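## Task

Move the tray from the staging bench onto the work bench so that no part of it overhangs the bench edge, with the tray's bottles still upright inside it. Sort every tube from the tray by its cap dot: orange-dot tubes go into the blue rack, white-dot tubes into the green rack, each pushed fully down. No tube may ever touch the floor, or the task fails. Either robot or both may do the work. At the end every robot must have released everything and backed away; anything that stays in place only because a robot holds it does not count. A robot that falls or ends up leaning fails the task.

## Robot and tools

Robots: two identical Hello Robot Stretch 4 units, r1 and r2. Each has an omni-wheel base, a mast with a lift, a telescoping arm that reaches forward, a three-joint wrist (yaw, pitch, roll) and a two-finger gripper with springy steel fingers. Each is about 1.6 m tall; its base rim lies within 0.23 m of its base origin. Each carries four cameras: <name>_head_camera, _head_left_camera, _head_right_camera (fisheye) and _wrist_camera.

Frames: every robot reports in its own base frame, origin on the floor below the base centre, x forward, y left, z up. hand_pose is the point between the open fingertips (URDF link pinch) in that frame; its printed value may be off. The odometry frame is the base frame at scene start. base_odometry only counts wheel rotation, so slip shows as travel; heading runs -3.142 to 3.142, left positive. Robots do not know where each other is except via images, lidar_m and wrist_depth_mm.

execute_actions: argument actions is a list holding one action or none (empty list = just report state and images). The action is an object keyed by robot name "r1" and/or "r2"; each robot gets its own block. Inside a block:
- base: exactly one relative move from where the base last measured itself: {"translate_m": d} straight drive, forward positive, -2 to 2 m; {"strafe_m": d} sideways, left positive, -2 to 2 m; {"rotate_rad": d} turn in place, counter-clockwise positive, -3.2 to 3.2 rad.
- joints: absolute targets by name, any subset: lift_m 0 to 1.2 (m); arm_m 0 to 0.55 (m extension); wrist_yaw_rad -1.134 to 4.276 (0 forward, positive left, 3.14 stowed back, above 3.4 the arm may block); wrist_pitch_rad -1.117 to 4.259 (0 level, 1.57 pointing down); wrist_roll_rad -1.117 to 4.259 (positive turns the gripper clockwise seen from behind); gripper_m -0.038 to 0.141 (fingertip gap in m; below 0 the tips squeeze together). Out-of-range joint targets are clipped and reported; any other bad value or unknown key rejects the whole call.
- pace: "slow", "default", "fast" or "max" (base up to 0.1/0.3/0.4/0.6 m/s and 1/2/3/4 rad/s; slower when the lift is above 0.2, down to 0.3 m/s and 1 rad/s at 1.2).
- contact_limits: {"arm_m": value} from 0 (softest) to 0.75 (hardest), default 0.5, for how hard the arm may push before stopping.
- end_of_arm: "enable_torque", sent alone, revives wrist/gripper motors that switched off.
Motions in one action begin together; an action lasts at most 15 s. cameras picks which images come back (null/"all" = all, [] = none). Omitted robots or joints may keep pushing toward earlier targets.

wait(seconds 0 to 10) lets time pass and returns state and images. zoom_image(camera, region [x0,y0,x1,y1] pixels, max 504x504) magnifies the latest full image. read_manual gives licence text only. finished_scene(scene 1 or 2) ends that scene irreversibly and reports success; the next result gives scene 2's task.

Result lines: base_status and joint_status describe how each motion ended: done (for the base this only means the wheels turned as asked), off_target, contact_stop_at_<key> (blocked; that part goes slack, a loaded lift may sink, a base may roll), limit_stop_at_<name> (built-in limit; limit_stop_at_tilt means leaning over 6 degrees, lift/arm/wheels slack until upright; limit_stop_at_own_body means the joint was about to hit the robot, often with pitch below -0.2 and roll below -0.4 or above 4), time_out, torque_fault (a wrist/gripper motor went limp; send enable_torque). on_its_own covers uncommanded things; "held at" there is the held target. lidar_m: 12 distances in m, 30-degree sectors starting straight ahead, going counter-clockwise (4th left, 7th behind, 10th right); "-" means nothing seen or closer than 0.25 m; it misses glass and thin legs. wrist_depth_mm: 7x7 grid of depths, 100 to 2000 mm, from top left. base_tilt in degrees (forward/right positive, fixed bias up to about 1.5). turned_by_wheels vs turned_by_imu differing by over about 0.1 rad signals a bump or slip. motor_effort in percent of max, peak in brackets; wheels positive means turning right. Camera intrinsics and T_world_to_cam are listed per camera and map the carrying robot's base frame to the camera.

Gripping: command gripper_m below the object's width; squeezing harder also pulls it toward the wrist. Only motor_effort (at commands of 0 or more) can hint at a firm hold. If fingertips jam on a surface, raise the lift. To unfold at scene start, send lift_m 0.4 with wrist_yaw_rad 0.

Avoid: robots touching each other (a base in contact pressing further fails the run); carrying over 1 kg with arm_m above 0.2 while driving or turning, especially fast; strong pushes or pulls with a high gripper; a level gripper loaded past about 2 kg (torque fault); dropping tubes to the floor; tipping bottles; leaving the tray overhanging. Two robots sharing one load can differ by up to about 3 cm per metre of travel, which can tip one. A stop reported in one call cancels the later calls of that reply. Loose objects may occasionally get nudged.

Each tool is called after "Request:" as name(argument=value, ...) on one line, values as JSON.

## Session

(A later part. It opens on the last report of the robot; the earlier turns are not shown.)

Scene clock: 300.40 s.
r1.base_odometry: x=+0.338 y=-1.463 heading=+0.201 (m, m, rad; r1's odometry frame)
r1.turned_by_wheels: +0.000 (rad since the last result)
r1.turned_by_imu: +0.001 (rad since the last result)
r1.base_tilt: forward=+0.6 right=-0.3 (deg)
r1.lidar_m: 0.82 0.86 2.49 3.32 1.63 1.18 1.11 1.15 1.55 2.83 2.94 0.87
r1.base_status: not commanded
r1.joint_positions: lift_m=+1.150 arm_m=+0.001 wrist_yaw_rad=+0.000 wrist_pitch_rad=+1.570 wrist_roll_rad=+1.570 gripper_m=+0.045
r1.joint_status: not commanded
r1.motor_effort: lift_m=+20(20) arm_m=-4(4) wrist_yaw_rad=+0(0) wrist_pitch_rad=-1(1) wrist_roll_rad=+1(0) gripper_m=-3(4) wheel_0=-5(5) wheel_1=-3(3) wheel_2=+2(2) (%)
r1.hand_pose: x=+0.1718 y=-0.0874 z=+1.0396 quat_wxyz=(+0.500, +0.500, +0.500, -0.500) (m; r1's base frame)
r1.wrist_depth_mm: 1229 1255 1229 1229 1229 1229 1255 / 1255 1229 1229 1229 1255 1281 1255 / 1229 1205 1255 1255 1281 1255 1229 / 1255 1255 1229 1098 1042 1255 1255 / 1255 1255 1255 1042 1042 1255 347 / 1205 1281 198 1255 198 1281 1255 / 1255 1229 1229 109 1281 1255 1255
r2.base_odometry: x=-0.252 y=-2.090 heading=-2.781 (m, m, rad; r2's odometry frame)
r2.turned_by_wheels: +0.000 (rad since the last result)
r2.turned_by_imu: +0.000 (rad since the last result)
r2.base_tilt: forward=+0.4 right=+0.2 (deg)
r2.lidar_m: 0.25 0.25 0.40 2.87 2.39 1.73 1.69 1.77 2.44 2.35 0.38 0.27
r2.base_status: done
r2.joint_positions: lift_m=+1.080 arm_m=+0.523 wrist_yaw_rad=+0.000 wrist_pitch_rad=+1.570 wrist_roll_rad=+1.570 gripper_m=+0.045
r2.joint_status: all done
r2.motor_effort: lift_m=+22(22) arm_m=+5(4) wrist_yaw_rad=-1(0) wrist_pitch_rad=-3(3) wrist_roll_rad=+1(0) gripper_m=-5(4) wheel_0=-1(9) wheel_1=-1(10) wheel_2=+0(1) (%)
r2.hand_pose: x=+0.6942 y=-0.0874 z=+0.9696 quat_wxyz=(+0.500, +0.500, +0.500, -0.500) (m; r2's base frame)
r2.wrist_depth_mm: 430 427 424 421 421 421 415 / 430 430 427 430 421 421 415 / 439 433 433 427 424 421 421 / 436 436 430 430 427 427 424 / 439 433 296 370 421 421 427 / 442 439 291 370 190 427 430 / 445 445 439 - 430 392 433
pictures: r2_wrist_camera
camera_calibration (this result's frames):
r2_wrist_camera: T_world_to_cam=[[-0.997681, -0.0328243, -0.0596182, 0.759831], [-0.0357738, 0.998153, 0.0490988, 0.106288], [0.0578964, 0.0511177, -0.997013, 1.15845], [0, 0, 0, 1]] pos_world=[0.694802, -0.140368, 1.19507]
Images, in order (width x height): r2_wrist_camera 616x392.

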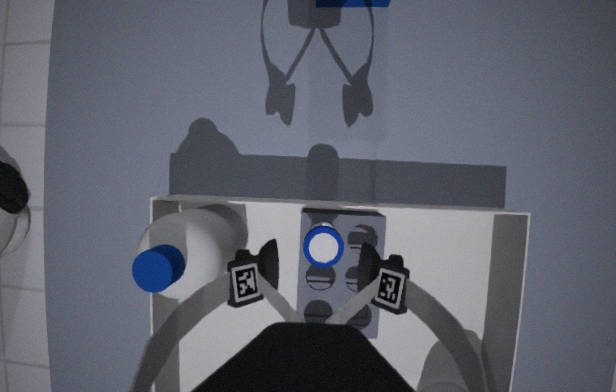

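Request:
execute_actions(actions=[{"r2":{"joints":{"wrist_roll_rad":0}}}], cameras=[])

Request:
execute_actions(actions=[{"r2":{"joints":{"lift_m":0.985},"pace":"slow"}}], cameras=["r2_wrist_camera"])

Request:
execute_actions(actions=[{"r2":{"joints":{"gripper_m":0.0}}}], cameras=[])

Request:
execute_actions(actions=[{"r2":{"joints":{"lift_m":1.15}}}], cameras=[])

Request:
execute_actions(actions=[{"r2":{"base":{"strafe_m":0.594}}}], cameras=[])

Request:
execute_actions(actions=[{"r2":{"joints":{"wrist_roll_rad":1.57,"arm_m":0.514}}}], cameras=[])

Request:
execute_actions(actions=[{"r2":{"joints":{"lift_m":1.07}}}], cameras=["r2_wrist_camera"])

Scene clock: 313.80 s.
r1.base_odometry: x=+0.338 y=-1.463 heading=+0.201 (m, m, rad; r1's odometry frame)
r1.turned_by_wheels: +0.000 (rad since the last result)
r1.turned_by_imu: +0.002 (rad since the last result)
r1.base_tilt: forward=+0.5 right=-0.3 (deg)
r1.lidar_m: 0.82 0.88 2.52 3.30 1.65 1.16 1.10 1.16 1.57 2.84 2.95 0.88
r1.base_status: not commanded
r1.joint_positions: lift_m=+1.150 arm_m=+0.001 wrist_yaw_rad=+0.000 wrist_pitch_rad=+1.570 wrist_roll_rad=+1.570 gripper_m=+0.045
r1.joint_status: not commanded
r1.motor_effort: lift_m=+20(20) arm_m=-4(5) wrist_yaw_rad=+1(0) wrist_pitch_rad=-1(1) wrist_roll_rad=+0(0) gripper_m=-3(4) wheel_0=-5(5) wheel_1=-3(3) wheel_2=+2(2) (%)
r1.hand_pose: x=+0.1718 y=-0.0874 z=+1.0396 quat_wxyz=(+0.500, +0.500, +0.500, -0.500) (m; r1's base frame)
r1.wrist_depth_mm: 1229 1229 1229 1255 1255 1229 1229 / 1229 1255 1205 1229 1255 1255 1255 / 1255 1255 1281 1255 1255 1255 1255 / 1229 1229 1255 1078 1042 1255 1229 / 1281 1255 1229 1060 1060 1255 347 / 1229 1255 197 1255 198 1281 1281 / 1255 1255 1255 108 1255 1255 1281
r2.base_odometry: x=-0.252 y=-2.090 heading=-2.781 (m, m, rad; r2's odometry frame)
r2.turned_by_wheels: +0.000 (rad since the last result)
r2.turned_by_imu: -0.001 (rad since the last result)
r2.base_tilt: forward=+0.4 right=+0.3 (deg)
r2.lidar_m: 0.26 0.29 0.39 2.84 2.40 1.72 1.69 1.78 2.46 2.32 0.37 0.28
r2.base_status: not commanded
r2.joint_positions: lift_m=+1.080 arm_m=+0.523 wrist_yaw_rad=+0.000 wrist_pitch_rad=+1.570 wrist_roll_rad=+0.000 gripper_m=+0.045
r2.joint_status: all done
r2.motor_effort: lift_m=+22(22) arm_m=+4(5) wrist_yaw_rad=+2(1) wrist_pitch_rad=-3(3) wrist_roll_rad=-2(6) gripper_m=-6(3) wheel_0=-1(1) wheel_1=-1(1) wheel_2=+0(0) (%)
r2.hand_pose: x=+0.6942 y=-0.0874 z=+0.9696 quat_wxyz=(+0.707, +0.000, +0.707, +0.000) (m; r2's base frame)
r2.wrist_depth_mm: 436 424 427 418 413 407 407 / 436 430 424 281 415 410 410 / 439 433 427 392 421 418 413 / 442 433 430 427 427 424 421 / 445 382 377 370 430 424 394 / 452 442 377 373 190 430 427 / 455 345 442 - 436 436 430
pictures: none
No camera images: the call's "cameras" was empty. Leave "cameras" out to get every camera's image.

Scene clock: 315.47 s.
r1.base_odometry: x=+0.338 y=-1.463 heading=+0.201 (m, m, rad; r1's odometry frame)
r1.turned_by_wheels: +0.000 (rad since the last result)
r1.turned_by_imu: +0.001 (rad since the last result)
r1.base_tilt: forward=+0.6 right=-0.3 (deg)
r1.lidar_m: 0.83 0.87 2.50 3.32 1.65 1.17 1.11 1.13 1.56 2.84 2.93 0.89
r1.base_status: not commanded
r1.joint_positions: lift_m=+1.150 arm_m=+0.001 wrist_yaw_rad=+0.000 wrist_pitch_rad=+1.570 wrist_roll_rad=+1.570 gripper_m=+0.045
r1.joint_status: not commanded
r1.motor_effort: lift_m=+20(20) arm_m=-5(5) wrist_yaw_rad=-1(0) wrist_pitch_rad=-1(0) wrist_roll_rad=+0(0) gripper_m=-3(2) wheel_0=-5(5) wheel_1=-3(3) wheel_2=+2(2) (%)
r1.hand_pose: x=+0.1718 y=-0.0874 z=+1.0396 quat_wxyz=(+0.500, +0.500, +0.500, -0.500) (m; r1's base frame)
r1.wrist_depth_mm: 1229 1229 1229 1255 1229 1229 1229 / 1229 1229 1255 1205 1255 1229 1255 / 1229 1229 1229 1255 1229 1255 1255 / 1255 1229 1281 1098 1042 1255 1255 / 1229 1255 1255 1042 1042 1281 347 / 1255 1255 198 1255 198 1255 1229 / 1255 1281 1281 108 1281 1255 1281
r2.base_odometry: x=-0.252 y=-2.090 heading=-2.781 (m, m, rad; r2's odometry frame)
r2.turned_by_wheels: +0.000 (rad since the last result)
r2.turned_by_imu: +0.000 (rad since the last result)
r2.base_tilt: forward=+0.4 right=+0.3 (deg)
r2.lidar_m: 0.25 0.26 0.40 2.83 2.40 1.72 1.67 1.76 2.45 2.34 0.37 0.27
r2.base_status: not commanded
r2.joint_positions: lift_m=+0.985 arm_m=+0.523 wrist_yaw_rad=+0.000 wrist_pitch_rad=+1.570 wrist_roll_rad=+0.000 gripper_m=+0.045
r2.joint_status: all done
r2.motor_effort: lift_m=+17(21) arm_m=+5(5) wrist_yaw_rad=+1(1) wrist_pitch_rad=-3(3) wrist_roll_rad=-2(2) gripper_m=-3(3) wheel_0=-1(1) wheel_1=-1(1) wheel_2=+0(0) (%)
r2.hand_pose: x=+0.6942 y=-0.0874 z=+0.8749 quat_wxyz=(+0.707, +0.000, +0.707, +0.000) (m; r2's base frame)
r2.wrist_depth_mm: 285 303 289 150 320 319 315 / 334 332 329 186 324 320 319 / 338 334 332 327 324 324 320 / 315 338 334 332 332 325 324 / 307 303 278 276 334 330 329 / 317 314 281 214 190 332 330 / 349 347 345 - 342 338 336
pictures: r2_wrist_camera
camera_calibration (this result's frames):
r2_wrist_camera: T_world_to_cam=[[0.0313116, -0.99777, -0.058941, -0.0451338], [-0.99824, -0.0341893, 0.0484655, 0.689432], [-0.0503726, 0.0573197, -0.997084, 1.13985], [0, 0, 0, 1]] pos_world=[0.747049, -0.0867979, 1.10045]
Images, in order (width x height): r2_wrist_camera 616x392.

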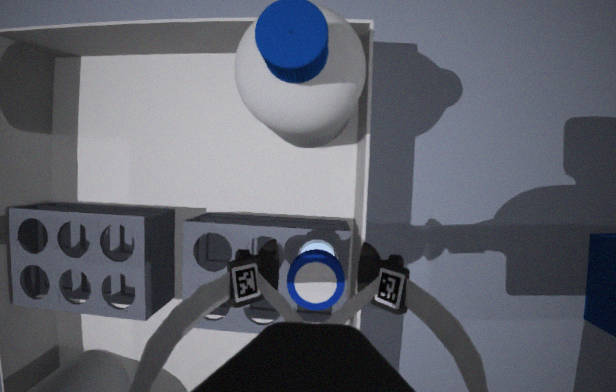

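Scene clock: 316.70 s.
r1.base_odometry: x=+0.338 y=-1.463 heading=+0.201 (m, m, rad; r1's odometry frame)
r1.turned_by_wheels: +0.000 (rad since the last result)
r1.turned_by_imu: +0.000 (rad since the last result)
r1.base_tilt: forward=+0.6 right=-0.3 (deg)
r1.lidar_m: 0.83 0.87 2.50 3.31 1.62 1.18 1.08 1.16 1.57 2.83 2.96 0.87
r1.base_status: not commanded
r1.joint_positions: lift_m=+1.150 arm_m=+0.001 wrist_yaw_rad=+0.000 wrist_pitch_rad=+1.570 wrist_roll_rad=+1.570 gripper_m=+0.045
r1.joint_status: not commanded
r1.motor_effort: lift_m=+20(20) arm_m=-4(4) wrist_yaw_rad=+1(0) wrist_pitch_rad=-1(1) wrist_roll_rad=-1(1) gripper_m=-4(1) wheel_0=-5(5) wheel_1=-3(3) wheel_2=+2(2) (%)
r1.hand_pose: x=+0.1718 y=-0.0874 z=+1.0396 quat_wxyz=(+0.500, +0.500, +0.500, -0.500) (m; r1's base frame)
r1.wrist_depth_mm: 1229 1229 1205 1229 1229 1229 1229 / 1229 1255 1255 1255 1255 1229 1229 / 1229 1255 1255 1281 1229 1255 1229 / 1255 1255 1229 1078 1042 1255 1281 / 1255 1255 1255 1060 1042 1255 347 / 1255 1229 198 1255 198 1281 1281 / 1281 1255 1281 108 1281 1255 1229
r2.base_odometry: x=-0.252 y=-2.090 heading=-2.781 (m, m, rad; r2's odometry frame)
r2.turned_by_wheels: +0.000 (rad since the last result)
r2.turned_by_imu: +0.000 (rad since the last result)
r2.base_tilt: forward=+0.4 right=+0.3 (deg)
r2.lidar_m: 0.26 0.26 0.40 2.84 2.40 1.70 1.68 1.78 2.43 2.34 0.39 0.28
r2.base_status: not commanded
r2.joint_positions: lift_m=+0.985 arm_m=+0.523 wrist_yaw_rad=+0.000 wrist_pitch_rad=+1.570 wrist_roll_rad=+0.000 gripper_m=+0.001
r2.joint_status: all done
r2.motor_effort: lift_m=+18(17) arm_m=+5(5) wrist_yaw_rad=-1(2) wrist_pitch_rad=-3(2) wrist_roll_rad=-1(2) gripper_m=-20(17) wheel_0=-1(1) wheel_1=-1(1) wheel_2=+0(0) (%)
r2.hand_pose: x=+0.6942 y=-0.0874 z=+0.8749 quat_wxyz=(+0.707, +0.000, +0.707, +0.000) (m; r2's base frame)
r2.wrist_depth_mm: 283 304 293 150 320 319 317 / 334 334 329 186 324 320 319 / 338 334 334 327 329 325 322 / 317 338 334 332 330 327 325 / 307 303 277 260 332 329 329 / 317 289 190 204 186 332 330 / 345 347 345 - 340 336 336
pictures: none
No camera images: the call's "cameras" was empty. Leave "cameras" out to get every camera's image.

Scene clock: 318.47 s.
r1.base_odometry: x=+0.338 y=-1.463 heading=+0.201 (m, m, rad; r1's odometry frame)
r1.turned_by_wheels: +0.000 (rad since the last result)
r1.turned_by_imu: +0.001 (rad since the last result)
r1.base_tilt: forward=+0.5 right=-0.2 (deg)
r1.lidar_m: 0.83 0.86 2.53 3.33 1.62 1.17 1.11 1.17 1.57 2.83 2.94 0.90
r1.base_status: not commanded
r1.joint_positions: lift_m=+1.150 arm_m=+0.001 wrist_yaw_rad=+0.000 wrist_pitch_rad=+1.570 wrist_roll_rad=+1.570 gripper_m=+0.045
r1.joint_status: not commanded
r1.motor_effort: lift_m=+20(20) arm_m=-5(4) wrist_yaw_rad=+0(0) wrist_pitch_rad=-1(1) wrist_roll_rad=+0(1) gripper_m=-4(4) wheel_0=-5(5) wheel_1=-3(3) wheel_2=+2(2) (%)
r1.hand_pose: x=+0.1718 y=-0.0874 z=+1.0396 quat_wxyz=(+0.500, +0.500, +0.500, -0.500) (m; r1's base frame)
r1.wrist_depth_mm: 1229 1229 1229 1255 1229 1255 1229 / 1229 1229 1255 1255 1255 1255 1255 / 1229 1229 1255 1255 1255 1255 1255 / 1255 1229 1255 1098 1025 1255 1255 / 1255 1255 1255 1042 1060 1255 349 / 1281 1255 198 1255 199 1255 1255 / 1281 1255 1255 109 1255 1255 1281
r2.base_odometry: x=-0.252 y=-2.090 heading=-2.781 (m, m, rad; r2's odometry frame)
r2.turned_by_wheels: +0.000 (rad since the last result)
r2.turned_by_imu: +0.000 (rad since the last result)
r2.base_tilt: forward=+0.4 right=+0.3 (deg)
r2.lidar_m: 0.25 0.29 0.39 2.85 2.42 1.69 1.69 1.77 2.45 2.35 0.37 0.27
r2.base_status: not commanded
r2.joint_positions: lift_m=+1.150 arm_m=+0.523 wrist_yaw_rad=+0.000 wrist_pitch_rad=+1.570 wrist_roll_rad=+0.000 gripper_m=+0.001
r2.joint_status: all done
r2.motor_effort: lift_m=+23(23) arm_m=+5(5) wrist_yaw_rad=+3(0) wrist_pitch_rad=-2(2) wrist_roll_rad=-2(2) gripper_m=-20(20) wheel_0=-1(1) wheel_1=-1(1) wheel_2=+0(0) (%)
r2.hand_pose: x=+0.6943 y=-0.0874 z=+1.0395 quat_wxyz=(+0.707, +0.000, +0.707, +0.000) (m; r2's base frame)
r2.wrist_depth_mm: 500 500 492 492 484 473 473 / 508 500 492 442 484 484 473 / 512 504 500 488 492 480 480 / 521 480 500 496 492 488 488 / 521 449 449 258 496 492 433 / 530 477 189 204 185 500 492 / 535 377 512 - 504 500 500
pictures: none
No camera images: the call's "cameras" was empty. Leave "cameras" out to get every camera's image.

Scene clock: 321.77 s.
r1.base_odometry: x=+0.338 y=-1.463 heading=+0.201 (m, m, rad; r1's odometry frame)
r1.turned_by_wheels: +0.000 (rad since the last result)
r1.turned_by_imu: +0.001 (rad since the last result)
r1.base_tilt: forward=+0.6 right=-0.1 (deg)
r1.lidar_m: 0.82 0.86 2.51 3.31 1.61 1.18 1.11 1.16 1.57 2.83 2.96 0.87
r1.base_status: not commanded
r1.joint_positions: lift_m=+1.150 arm_m=+0.001 wrist_yaw_rad=+0.000 wrist_pitch_rad=+1.570 wrist_roll_rad=+1.570 gripper_m=+0.045
r1.joint_status: not commanded
r1.motor_effort: lift_m=+20(20) arm_m=-4(5) wrist_yaw_rad=+1(0) wrist_pitch_rad=-1(1) wrist_roll_rad=+1(0) gripper_m=-3(6) wheel_0=-5(5) wheel_1=-3(3) wheel_2=+2(2) (%)
r1.hand_pose: x=+0.1718 y=-0.0874 z=+1.0396 quat_wxyz=(+0.500, +0.500, +0.500, -0.500) (m; r1's base frame)
r1.wrist_depth_mm: 1229 1229 1229 1255 1229 1229 1229 / 1255 1229 1255 1229 1229 1229 1229 / 1205 1229 1255 1255 1255 1255 1229 / 1229 1255 1255 1098 1042 1255 1255 / 1255 1255 1255 1042 1042 1255 349 / 1255 1255 197 1255 198 1281 1255 / 1255 1281 1281 108 1255 1281 1308
r2.base_odometry: x=-0.043 y=-2.646 heading=-2.781 (m, m, rad; r2's odometry frame)
r2.turned_by_wheels: +0.000 (rad since the last result)
r2.turned_by_imu: +0.001 (rad since the last result)
r2.base_tilt: forward=+0.4 right=+0.3 (deg)
r2.lidar_m: 0.27 0.28 2.36 2.24 2.37 1.76 1.69 1.72 2.47 1.12 0.39 0.29
r2.base_status: done
r2.joint_positions: lift_m=+1.150 arm_m=+0.523 wrist_yaw_rad=+0.000 wrist_pitch_rad=+1.570 wrist_roll_rad=+0.000 gripper_m=+0.001
r2.joint_status: not commanded
r2.motor_effort: lift_m=+22(22) arm_m=+5(5) wrist_yaw_rad=+1(1) wrist_pitch_rad=-2(3) wrist_roll_rad=-2(2) gripper_m=-19(21) wheel_0=+0(10) wheel_1=+0(13) wheel_2=+0(1) (%)
r2.hand_pose: x=+0.6943 y=-0.0874 z=+1.0396 quat_wxyz=(+0.707, +0.000, +0.707, +0.000) (m; r2's base frame)
r2.wrist_depth_mm: 1281 500 492 488 484 473 469 / 1281 504 496 492 488 480 473 / 1308 504 496 492 488 480 469 / 1281 512 504 496 488 492 477 / 1308 512 508 259 496 496 477 / 1366 521 190 204 186 500 480 / 1308 530 525 - 508 500 466
pictures: none
No camera images: the call's "cameras" was empty. Leave "cameras" out to get every camera's image.

Scene clock: 323.27 s.
r1.base_odometry: x=+0.338 y=-1.463 heading=+0.201 (m, m, rad; r1's odometry frame)
r1.turned_by_wheels: +0.000 (rad since the last result)
r1.turned_by_imu: +0.001 (rad since the last result)
r1.base_tilt: forward=+0.6 right=-0.3 (deg)
r1.lidar_m: 0.83 0.86 2.50 3.34 1.64 1.15 1.11 1.15 1.56 2.83 2.95 0.86
r1.base_status: not commanded
r1.joint_positions: lift_m=+1.150 arm_m=+0.001 wrist_yaw_rad=+0.000 wrist_pitch_rad=+1.570 wrist_roll_rad=+1.570 gripper_m=+0.045
r1.joint_status: not commanded
r1.motor_effort: lift_m=+20(20) arm_m=-4(5) wrist_yaw_rad=+0(1) wrist_pitch_rad=-1(0) wrist_roll_rad=+1(0) gripper_m=-4(3) wheel_0=-5(6) wheel_1=-3(3) wheel_2=+2(2) (%)
r1.hand_pose: x=+0.1718 y=-0.0874 z=+1.0396 quat_wxyz=(+0.500, +0.500, +0.500, -0.500) (m; r1's base frame)
r1.wrist_depth_mm: 1205 1229 1255 1255 1229 1255 1255 / 1229 1255 1281 1229 1229 1229 1255 / 1229 1229 1255 1255 1255 1255 1229 / 1229 1255 1255 1098 1060 1281 1255 / 1255 1255 1229 1060 1060 1281 347 / 1255 1255 198 1255 198 1255 1255 / 1255 1229 1281 109 1281 1255 1281
r2.base_odometry: x=-0.043 y=-2.646 heading=-2.781 (m, m, rad; r2's odometry frame)
r2.turned_by_wheels: +0.000 (rad since the last result)
r2.turned_by_imu: +0.000 (rad since the last result)
r2.base_tilt: forward=+0.4 right=+0.3 (deg)
r2.lidar_m: 0.25 0.28 2.35 2.26 2.37 1.74 1.68 1.75 2.44 1.12 0.39 0.28
r2.base_status: not commanded
r2.joint_positions: lift_m=+1.150 arm_m=+0.515 wrist_yaw_rad=+0.000 wrist_pitch_rad=+1.570 wrist_roll_rad=+1.570 gripper_m=+0.001
r2.joint_status: all done
r2.motor_effort: lift_m=+22(22) arm_m=-5(6) wrist_yaw_rad=+0(1) wrist_pitch_rad=-2(2) wrist_roll_rad=+0(6) gripper_m=-17(21) wheel_0=-1(0) wheel_1=+0(0) wheel_2=+0(0) (%)
r2.hand_pose: x=+0.6860 y=-0.0874 z=+1.0396 quat_wxyz=(+0.500, +0.500, +0.500, -0.500) (m; r2's base frame)
r2.wrist_depth_mm: 1281 500 496 484 492 484 480 / 1308 504 500 492 492 484 484 / 1255 504 504 496 496 496 492 / 1281 504 508 500 496 496 492 / 1281 508 504 262 500 496 492 / 1308 517 189 204 185 504 496 / 1308 517 512 - 500 504 500
pictures: none
No camera images: the call's "cameras" was empty. Leave "cameras" out to get every camera's image.

Scene clock: 324.60 s.
r1.base_odometry: x=+0.338 y=-1.463 heading=+0.201 (m, m, rad; r1's odometry frame)
r1.turned_by_wheels: +0.000 (rad since the last result)
r1.turned_by_imu: +0.000 (rad since the last result)
r1.base_tilt: forward=+0.7 right=-0.3 (deg)
r1.lidar_m: 0.82 0.87 2.52 3.32 1.63 1.16 1.10 1.16 1.58 2.84 2.94 0.87
r1.base_status: not commanded
r1.joint_positions: lift_m=+1.150 arm_m=+0.001 wrist_yaw_rad=+0.000 wrist_pitch_rad=+1.570 wrist_roll_rad=+1.570 gripper_m=+0.045
r1.joint_status: not commanded
r1.motor_effort: lift_m=+20(20) arm_m=-5(5) wrist_yaw_rad=+0(0) wrist_pitch_rad=-1(1) wrist_roll_rad=+0(0) gripper_m=-5(1) wheel_0=-5(5) wheel_1=-3(3) wheel_2=+2(2) (%)
r1.hand_pose: x=+0.1718 y=-0.0874 z=+1.0396 quat_wxyz=(+0.500, +0.500, +0.500, -0.500) (m; r1's base frame)
r1.wrist_depth_mm: 1229 1229 1229 1255 1229 1255 1255 / 1255 1229 1205 1229 1255 1255 1255 / 1229 1229 1229 1229 1281 1229 1229 / 1229 1255 1255 1098 1042 1255 1281 / 1229 1281 1255 1042 1060 1281 347 / 1255 1229 198 1281 198 1281 1281 / 1255 1229 1255 108 1255 1281 1281
r2.base_odometry: x=-0.043 y=-2.646 heading=-2.781 (m, m, rad; r2's odometry frame)
r2.turned_by_wheels: +0.000 (rad since the last result)
r2.turned_by_imu: +0.000 (rad since the last result)
r2.base_tilt: forward=+0.4 right=+0.3 (deg)
r2.lidar_m: 0.25 0.30 2.34 2.22 2.38 1.77 1.65 1.74 2.44 1.10 0.39 0.27
r2.base_status: not commanded
r2.joint_positions: lift_m=+1.070 arm_m=+0.515 wrist_yaw_rad=+0.000 wrist_pitch_rad=+1.570 wrist_roll_rad=+1.570 gripper_m=+0.001
r2.joint_status: all done
r2.motor_effort: lift_m=+18(17) arm_m=-5(4) wrist_yaw_rad=+0(0) wrist_pitch_rad=-3(2) wrist_roll_rad=+1(1) gripper_m=-19(19) wheel_0=+0(0) wheel_1=+0(0) wheel_2=+0(0) (%)
r2.hand_pose: x=+0.6860 y=-0.0874 z=+0.9599 quat_wxyz=(+0.500, +0.500, +0.500, -0.500) (m; r2's base frame)
r2.wrist_depth_mm: 415 418 413 410 410 407 404 / 424 418 421 415 410 413 407 / 427 424 421 418 415 410 413 / 430 427 424 418 418 413 410 / 430 430 427 259 418 418 418 / 433 433 189 203 185 421 418 / 439 433 433 - 427 421 424
pictures: r2_wrist_camera
camera_calibration (this result's frames):
r2_wrist_camera: T_world_to_cam=[[-0.997675, -0.0329036, -0.059676, 0.751034], [-0.035856, 0.99815, 0.0490967, 0.106526], [0.0579501, 0.0511223, -0.99701, 1.14922], [0, 0, 0, 1]] pos_world=[0.68651, -0.140368, 1.18537]
Images, in order (width x height): r2_wrist_camera 616x392.

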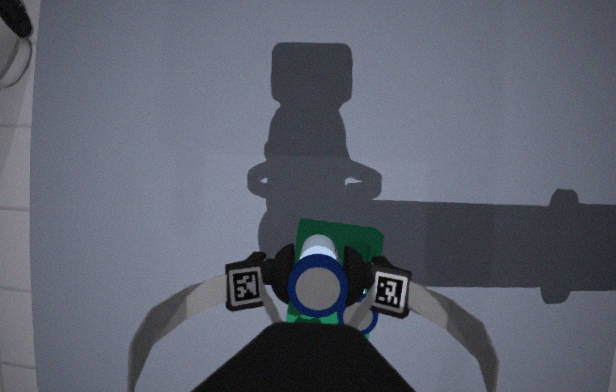

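Request:
execute_actions(actions=[{"r2":{"base":{"strafe_m":0.003},"pace":"slow"}}], cameras=[])

Request:
execute_actions(actions=[{"r2":{"joints":{"lift_m":0.975},"pace":"slow"}}], cameras=["r2_wrist_camera"])

Request:
execute_actions(actions=[{"r2":{"joints":{"gripper_m":0.04}}}], cameras=[])

Request:
execute_actions(actions=[{"r2":{"joints":{"lift_m":1.12}}}], cameras=["r2_wrist_camera"])

Request:
execute_actions(actions=[{"r2":{"joints":{"arm_m":0.01},"base":{"translate_m":-0.3}}}], cameras=["r1_head_camera"])

Scene clock: 334.77 s.
r1.base_odometry: x=+0.338 y=-1.463 heading=+0.201 (m, m, rad; r1's odometry frame)
r1.turned_by_wheels: +0.000 (rad since the last result)
r1.turned_by_imu: +0.001 (rad since the last result)
r1.base_tilt: forward=+0.7 right=-0.3 (deg)
r1.lidar_m: 0.83 0.87 2.51 3.30 1.63 1.17 1.11 1.15 1.55 2.82 2.93 0.88
r1.base_status: not commanded
r1.joint_positions: lift_m=+1.150 arm_m=+0.001 wrist_yaw_rad=+0.000 wrist_pitch_rad=+1.570 wrist_roll_rad=+1.570 gripper_m=+0.045
r1.joint_status: not commanded
r1.motor_effort: lift_m=+20(20) arm_m=-4(4) wrist_yaw_rad=+0(0) wrist_pitch_rad=-1(1) wrist_roll_rad=+0(1) gripper_m=-3(6) wheel_0=-5(5) wheel_1=-3(3) wheel_2=+2(2) (%)
r1.hand_pose: x=+0.1718 y=-0.0874 z=+1.0396 quat_wxyz=(+0.500, +0.500, +0.500, -0.500) (m; r1's base frame)
r1.wrist_depth_mm: 1229 1205 1229 1255 1255 1255 1229 / 1229 1205 1281 1229 1255 1229 1255 / 1229 1255 1281 1255 1255 1255 1255 / 1229 1255 1229 1078 1042 1281 1255 / 1229 1229 1255 1042 1060 1281 347 / 1255 1255 198 1255 198 1281 1255 / 1255 1255 1255 108 1281 1255 1255
r2.base_odometry: x=-0.042 y=-2.649 heading=-2.781 (m, m, rad; r2's odometry frame)
r2.turned_by_wheels: +0.000 (rad since the last result)
r2.turned_by_imu: -0.001 (rad since the last result)
r2.base_tilt: forward=+0.4 right=+0.3 (deg)
r2.lidar_m: 0.27 0.29 2.34 2.26 2.35 1.75 1.68 1.71 2.43 1.13 0.38 0.29
r2.base_status: done
r2.joint_positions: lift_m=+1.070 arm_m=+0.515 wrist_yaw_rad=+0.000 wrist_pitch_rad=+1.570 wrist_roll_rad=+1.570 gripper_m=+0.001
r2.joint_status: not commanded
r2.motor_effort: lift_m=+18(18) arm_m=-5(5) wrist_yaw_rad=+0(2) wrist_pitch_rad=-2(2) wrist_roll_rad=+1(1) gripper_m=-20(20) wheel_0=-3(5) wheel_1=+3(6) wheel_2=+0(1) (%)
r2.hand_pose: x=+0.6860 y=-0.0874 z=+0.9599 quat_wxyz=(+0.500, +0.500, +0.500, -0.500) (m; r2's base frame)
r2.wrist_depth_mm: 421 418 418 410 410 407 407 / 424 418 418 415 415 410 410 / 424 424 418 418 421 410 410 / 427 427 424 418 421 421 415 / 430 424 424 262 418 415 415 / 436 433 189 204 186 424 421 / 436 436 430 - 424 424 421
pictures: none
No camera images: the call's "cameras" was empty. Leave "cameras" out to get every camera's image.

Scene clock: 336.43 s.
r1.base_odometry: x=+0.338 y=-1.463 heading=+0.201 (m, m, rad; r1's odometry frame)
r1.turned_by_wheels: +0.000 (rad since the last result)
r1.turned_by_imu: +0.001 (rad since the last result)
r1.base_tilt: forward=+0.6 right=-0.2 (deg)
r1.lidar_m: 0.83 0.87 2.50 3.33 1.65 1.20 1.11 1.15 1.57 2.84 2.96 0.89
r1.base_status: not commanded
r1.joint_positions: lift_m=+1.150 arm_m=+0.001 wrist_yaw_rad=+0.000 wrist_pitch_rad=+1.570 wrist_roll_rad=+1.570 gripper_m=+0.045
r1.joint_status: not commanded
r1.motor_effort: lift_m=+20(20) arm_m=-5(5) wrist_yaw_rad=+1(0) wrist_pitch_rad=-1(1) wrist_roll_rad=+0(0) gripper_m=-4(2) wheel_0=-5(6) wheel_1=-3(3) wheel_2=+2(2) (%)
r1.hand_pose: x=+0.1718 y=-0.0874 z=+1.0396 quat_wxyz=(+0.500, +0.500, +0.500, -0.500) (m; r1's base frame)
r1.wrist_depth_mm: 1205 1229 1255 1229 1229 1229 1255 / 1255 1229 1229 1255 1229 1229 1255 / 1229 1229 1255 1255 1281 1281 1255 / 1255 1255 1229 1078 1042 1255 1255 / 1229 1229 1255 1025 1042 1255 347 / 1255 1281 197 1255 198 1229 1255 / 1255 1281 1229 108 1281 1255 1281
r2.base_odometry: x=-0.042 y=-2.649 heading=-2.781 (m, m, rad; r2's odometry frame)
r2.turned_by_wheels: +0.000 (rad since the last result)
r2.turned_by_imu: +0.000 (rad since the last result)
r2.base_tilt: forward=+0.4 right=+0.3 (deg)
r2.lidar_m: 0.25 0.28 2.34 2.26 2.35 1.78 1.66 1.74 2.46 1.11 0.38 0.27
r2.base_status: not commanded
r2.joint_positions: lift_m=+0.975 arm_m=+0.515 wrist_yaw_rad=+0.000 wrist_pitch_rad=+1.570 wrist_roll_rad=+1.570 gripper_m=+0.001
r2.joint_status: all done
r2.motor_effort: lift_m=+18(19) arm_m=-5(5) wrist_yaw_rad=+2(1) wrist_pitch_rad=-2(2) wrist_roll_rad=+1(1) gripper_m=-20(19) wheel_0=-3(3) wheel_1=+3(3) wheel_2=+0(0) (%)
r2.hand_pose: x=+0.6860 y=-0.0874 z=+0.8649 quat_wxyz=(+0.500, +0.500, +0.500, -0.500) (m; r2's base frame)
r2.wrist_depth_mm: 325 324 320 320 319 314 314 / 329 325 320 320 320 319 314 / 329 327 325 324 322 320 315 / 329 329 329 325 324 320 322 / 336 330 330 263 314 324 324 / 340 332 189 204 186 327 324 / 338 336 336 - 329 324 329
pictures: r2_wrist_camera
camera_calibration (this result's frames):
r2_wrist_camera: T_world_to_cam=[[-0.997675, -0.0329026, -0.0596761, 0.745365], [-0.035855, 0.99815, 0.0490967, 0.111188], [0.0579503, 0.0511222, -0.99701, 1.05454], [0, 0, 0, 1]] pos_world=[0.686508, -0.140368, 1.0904]
Images, in order (width x height): r2_wrist_camera 616x392.

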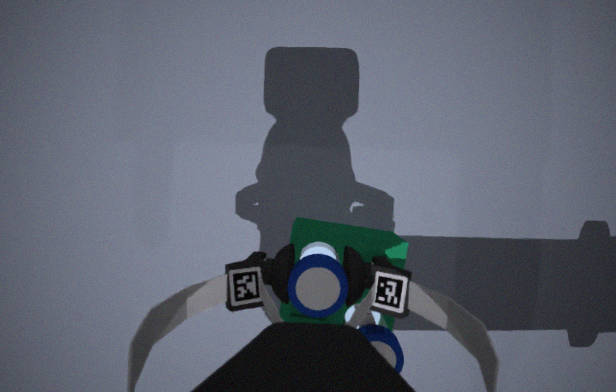

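Scene clock: 337.63 s.
r1.base_odometry: x=+0.338 y=-1.463 heading=+0.201 (m, m, rad; r1's odometry frame)
r1.turned_by_wheels: +0.000 (rad since the last result)
r1.turned_by_imu: +0.000 (rad since the last result)
r1.base_tilt: forward=+0.5 right=-0.4 (deg)
r1.lidar_m: 0.81 0.86 2.51 3.31 1.64 1.17 1.11 1.16 1.55 2.85 2.95 0.88
r1.base_status: not commanded
r1.joint_positions: lift_m=+1.150 arm_m=+0.001 wrist_yaw_rad=+0.000 wrist_pitch_rad=+1.570 wrist_roll_rad=+1.570 gripper_m=+0.045
r1.joint_status: not commanded
r1.motor_effort: lift_m=+20(20) arm_m=-4(4) wrist_yaw_rad=-1(0) wrist_pitch_rad=-1(1) wrist_roll_rad=+0(0) gripper_m=-4(4) wheel_0=-5(5) wheel_1=-3(3) wheel_2=+2(2) (%)
r1.hand_pose: x=+0.1718 y=-0.0874 z=+1.0396 quat_wxyz=(+0.500, +0.500, +0.500, -0.500) (m; r1's base frame)
r1.wrist_depth_mm: 1229 1229 1229 1229 1229 1229 1255 / 1255 1255 1229 1255 1229 1255 1255 / 1255 1229 1281 1255 1229 1255 1229 / 1255 1255 1229 1078 1042 1229 1255 / 1229 1255 1229 1042 1042 1229 347 / 1255 1255 197 1255 198 1281 1255 / 1281 1255 1255 108 1281 1255 1281
r2.base_odometry: x=-0.042 y=-2.649 heading=-2.781 (m, m, rad; r2's odometry frame)
r2.turned_by_wheels: +0.000 (rad since the last result)
r2.turned_by_imu: +0.000 (rad since the last result)
r2.base_tilt: forward=+0.4 right=+0.3 (deg)
r2.lidar_m: 0.25 0.27 2.33 2.25 2.36 1.76 1.67 1.75 2.45 1.08 0.39 0.29
r2.base_status: not commanded
r2.joint_positions: lift_m=+0.975 arm_m=+0.515 wrist_yaw_rad=+0.000 wrist_pitch_rad=+1.570 wrist_roll_rad=+1.570 gripper_m=+0.040
r2.joint_status: all done
r2.motor_effort: lift_m=+18(18) arm_m=-5(5) wrist_yaw_rad=+0(1) wrist_pitch_rad=-2(3) wrist_roll_rad=+1(1) gripper_m=-4(21) wheel_0=-3(3) wheel_1=+3(3) wheel_2=+0(0) (%)
r2.hand_pose: x=+0.6860 y=-0.0874 z=+0.8649 quat_wxyz=(+0.500, +0.500, +0.500, -0.500) (m; r2's base frame)
r2.wrist_depth_mm: 325 324 322 319 317 314 312 / 325 325 322 319 322 319 317 / 329 325 325 327 320 322 319 / 330 329 329 327 324 322 320 / 334 330 329 265 314 324 322 / 336 332 332 206 189 325 324 / 338 336 334 - 327 327 325
pictures: none
No camera images: the call's "cameras" was empty. Leave "cameras" out to get every camera's image.

Scene clock: 339.30 s.
r1.base_odometry: x=+0.338 y=-1.463 heading=+0.201 (m, m, rad; r1's odometry frame)
r1.turned_by_wheels: +0.000 (rad since the last result)
r1.turned_by_imu: +0.001 (rad since the last result)
r1.base_tilt: forward=+0.5 right=-0.2 (deg)
r1.lidar_m: 0.81 0.87 2.52 3.34 1.61 1.16 1.12 1.16 1.57 2.83 2.95 0.89
r1.base_status: not commanded
r1.joint_positions: lift_m=+1.150 arm_m=+0.001 wrist_yaw_rad=+0.000 wrist_pitch_rad=+1.570 wrist_roll_rad=+1.570 gripper_m=+0.045
r1.joint_status: not commanded
r1.motor_effort: lift_m=+20(20) arm_m=-5(4) wrist_yaw_rad=+0(0) wrist_pitch_rad=-1(1) wrist_roll_rad=+0(1) gripper_m=+0(3) wheel_0=-5(5) wheel_1=-3(3) wheel_2=+2(2) (%)
r1.hand_pose: x=+0.1718 y=-0.0874 z=+1.0396 quat_wxyz=(+0.500, +0.500, +0.500, -0.500) (m; r1's base frame)
r1.wrist_depth_mm: 1229 1255 1255 1281 1205 1255 1255 / 1229 1229 1229 1255 1229 1281 1255 / 1255 1255 1255 1229 1255 1255 1255 / 1229 1229 1255 1098 1042 1281 1255 / 1255 1255 1255 1060 1078 1281 347 / 1229 1229 198 1229 198 1255 1255 / 1255 1255 1255 108 1281 1281 1255
r2.base_odometry: x=-0.042 y=-2.649 heading=-2.781 (m, m, rad; r2's odometry frame)
r2.turned_by_wheels: +0.000 (rad since the last result)
r2.turned_by_imu: +0.000 (rad since the last result)
r2.base_tilt: forward=+0.4 right=+0.3 (deg)
r2.lidar_m: 0.26 0.29 2.33 2.26 2.36 1.74 1.68 1.74 2.46 1.14 0.37 0.28
r2.base_status: not commanded
r2.joint_positions: lift_m=+1.120 arm_m=+0.515 wrist_yaw_rad=+0.000 wrist_pitch_rad=+1.570 wrist_roll_rad=+1.570 gripper_m=+0.040
r2.joint_status: all done
r2.motor_effort: lift_m=+22(25) arm_m=-5(5) wrist_yaw_rad=+0(0) wrist_pitch_rad=-2(3) wrist_roll_rad=+1(1) gripper_m=-4(5) wheel_0=-2(2) wheel_1=+3(3) wheel_2=+0(0) (%)
r2.hand_pose: x=+0.6860 y=-0.0874 z=+1.0095 quat_wxyz=(+0.500, +0.500, +0.500, -0.500) (m; r2's base frame)
r2.wrist_depth_mm: 866 466 466 466 455 455 449 / 1255 469 466 462 462 459 455 / 1255 473 469 469 466 462 455 / 480 477 473 469 466 469 462 / 480 480 477 415 469 466 462 / 1281 480 477 415 190 473 473 / 891 488 480 - 473 473 469
pictures: r2_wrist_camera
camera_calibration (this result's frames):
r2_wrist_camera: T_world_to_cam=[[-0.997675, -0.0329018, -0.059676, 0.753991], [-0.0358541, 0.99815, 0.0490967, 0.104086], [0.0579502, 0.0511222, -0.99701, 1.19873], [0, 0, 0, 1]] pos_world=[0.686503, -0.140368, 1.23503]
Images, in order (width x height): r2_wrist_camera 616x392.

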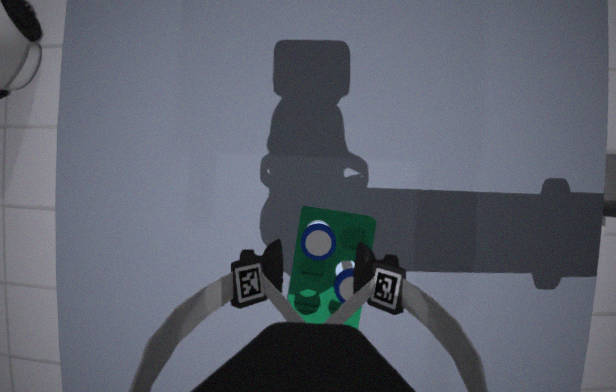

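Scene clock: 341.83 s.
r1.base_odometry: x=+0.338 y=-1.463 heading=+0.201 (m, m, rad; r1's odometry frame)
r1.turned_by_wheels: +0.000 (rad since the last result)
r1.turned_by_imu: +0.001 (rad since the last result)
r1.base_tilt: forward=+0.6 right=-0.3 (deg)
r1.lidar_m: 0.83 0.88 2.51 3.31 1.63 1.19 1.12 1.16 1.58 2.85 2.96 0.90
r1.base_status: not commanded
r1.joint_positions: lift_m=+1.150 arm_m=+0.001 wrist_yaw_rad=+0.000 wrist_pitch_rad=+1.570 wrist_roll_rad=+1.570 gripper_m=+0.045
r1.joint_status: not commanded
r1.motor_effort: lift_m=+20(20) arm_m=-4(4) wrist_yaw_rad=+0(0) wrist_pitch_rad=-1(1) wrist_roll_rad=+0(0) gripper_m=-4(3) wheel_0=-5(5) wheel_1=-3(3) wheel_2=+2(2) (%)
r1.hand_pose: x=+0.1718 y=-0.0874 z=+1.0396 quat_wxyz=(+0.500, +0.500, +0.500, -0.500) (m; r1's base frame)
r1.wrist_depth_mm: 1229 1229 1255 1229 1229 1255 1255 / 1229 1229 1229 1229 1229 1229 1281 / 1229 1229 1281 1255 1255 1281 1281 / 1255 1205 1229 1098 1042 1229 1255 / 1255 1255 1255 1025 1060 1255 347 / 1255 1255 197 1255 198 1281 1281 / 1255 1255 1255 108 1255 1255 1308
r2.base_odometry: x=+0.239 y=-2.543 heading=-2.781 (m, m, rad; r2's odometry frame)
r2.turned_by_wheels: +0.000 (rad since the last result)
r2.turned_by_imu: -0.003 (rad since the last result)
r2.base_tilt: forward=+0.3 right=+0.4 (deg)
r2.lidar_m: 0.53 0.59 2.35 2.26 1.96 1.46 1.38 1.42 2.01 2.97 0.81 0.59
r2.base_status: done
r2.joint_positions: lift_m=+1.120 arm_m=+0.011 wrist_yaw_rad=+0.000 wrist_pitch_rad=+1.570 wrist_roll_rad=+1.570 gripper_m=+0.040
r2.joint_status: all done
r2.motor_effort: lift_m=+22(22) arm_m=-5(5) wrist_yaw_rad=+0(0) wrist_pitch_rad=-3(2) wrist_roll_rad=+0(0) gripper_m=-5(5) wheel_0=-2(9) wheel_1=-1(5) wheel_2=+1(12) (%)
r2.hand_pose: x=+0.1819 y=-0.0874 z=+1.0096 quat_wxyz=(+0.500, +0.500, +0.500, -0.500) (m; r2's base frame)
r2.wrist_depth_mm: 1229 1229 1255 1205 1205 1182 1182 / 1255 1205 1229 1229 1229 1182 1205 / 1281 1255 1229 1205 1229 1229 1205 / 1255 1255 1281 1205 1025 1182 1229 / 1281 1281 1255 1060 1008 1229 1205 / 1308 1098 1205 1255 189 1229 1229 / 627 1308 1255 - 1255 1229 1255
pictures: r1_head_camera
Images, in order (width x height): r1_head_camera 420x560.

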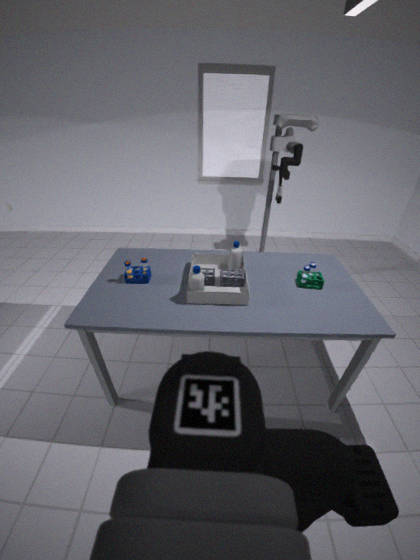

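Request:
finished_scene(scene=2)

The scene is finished: the task was done.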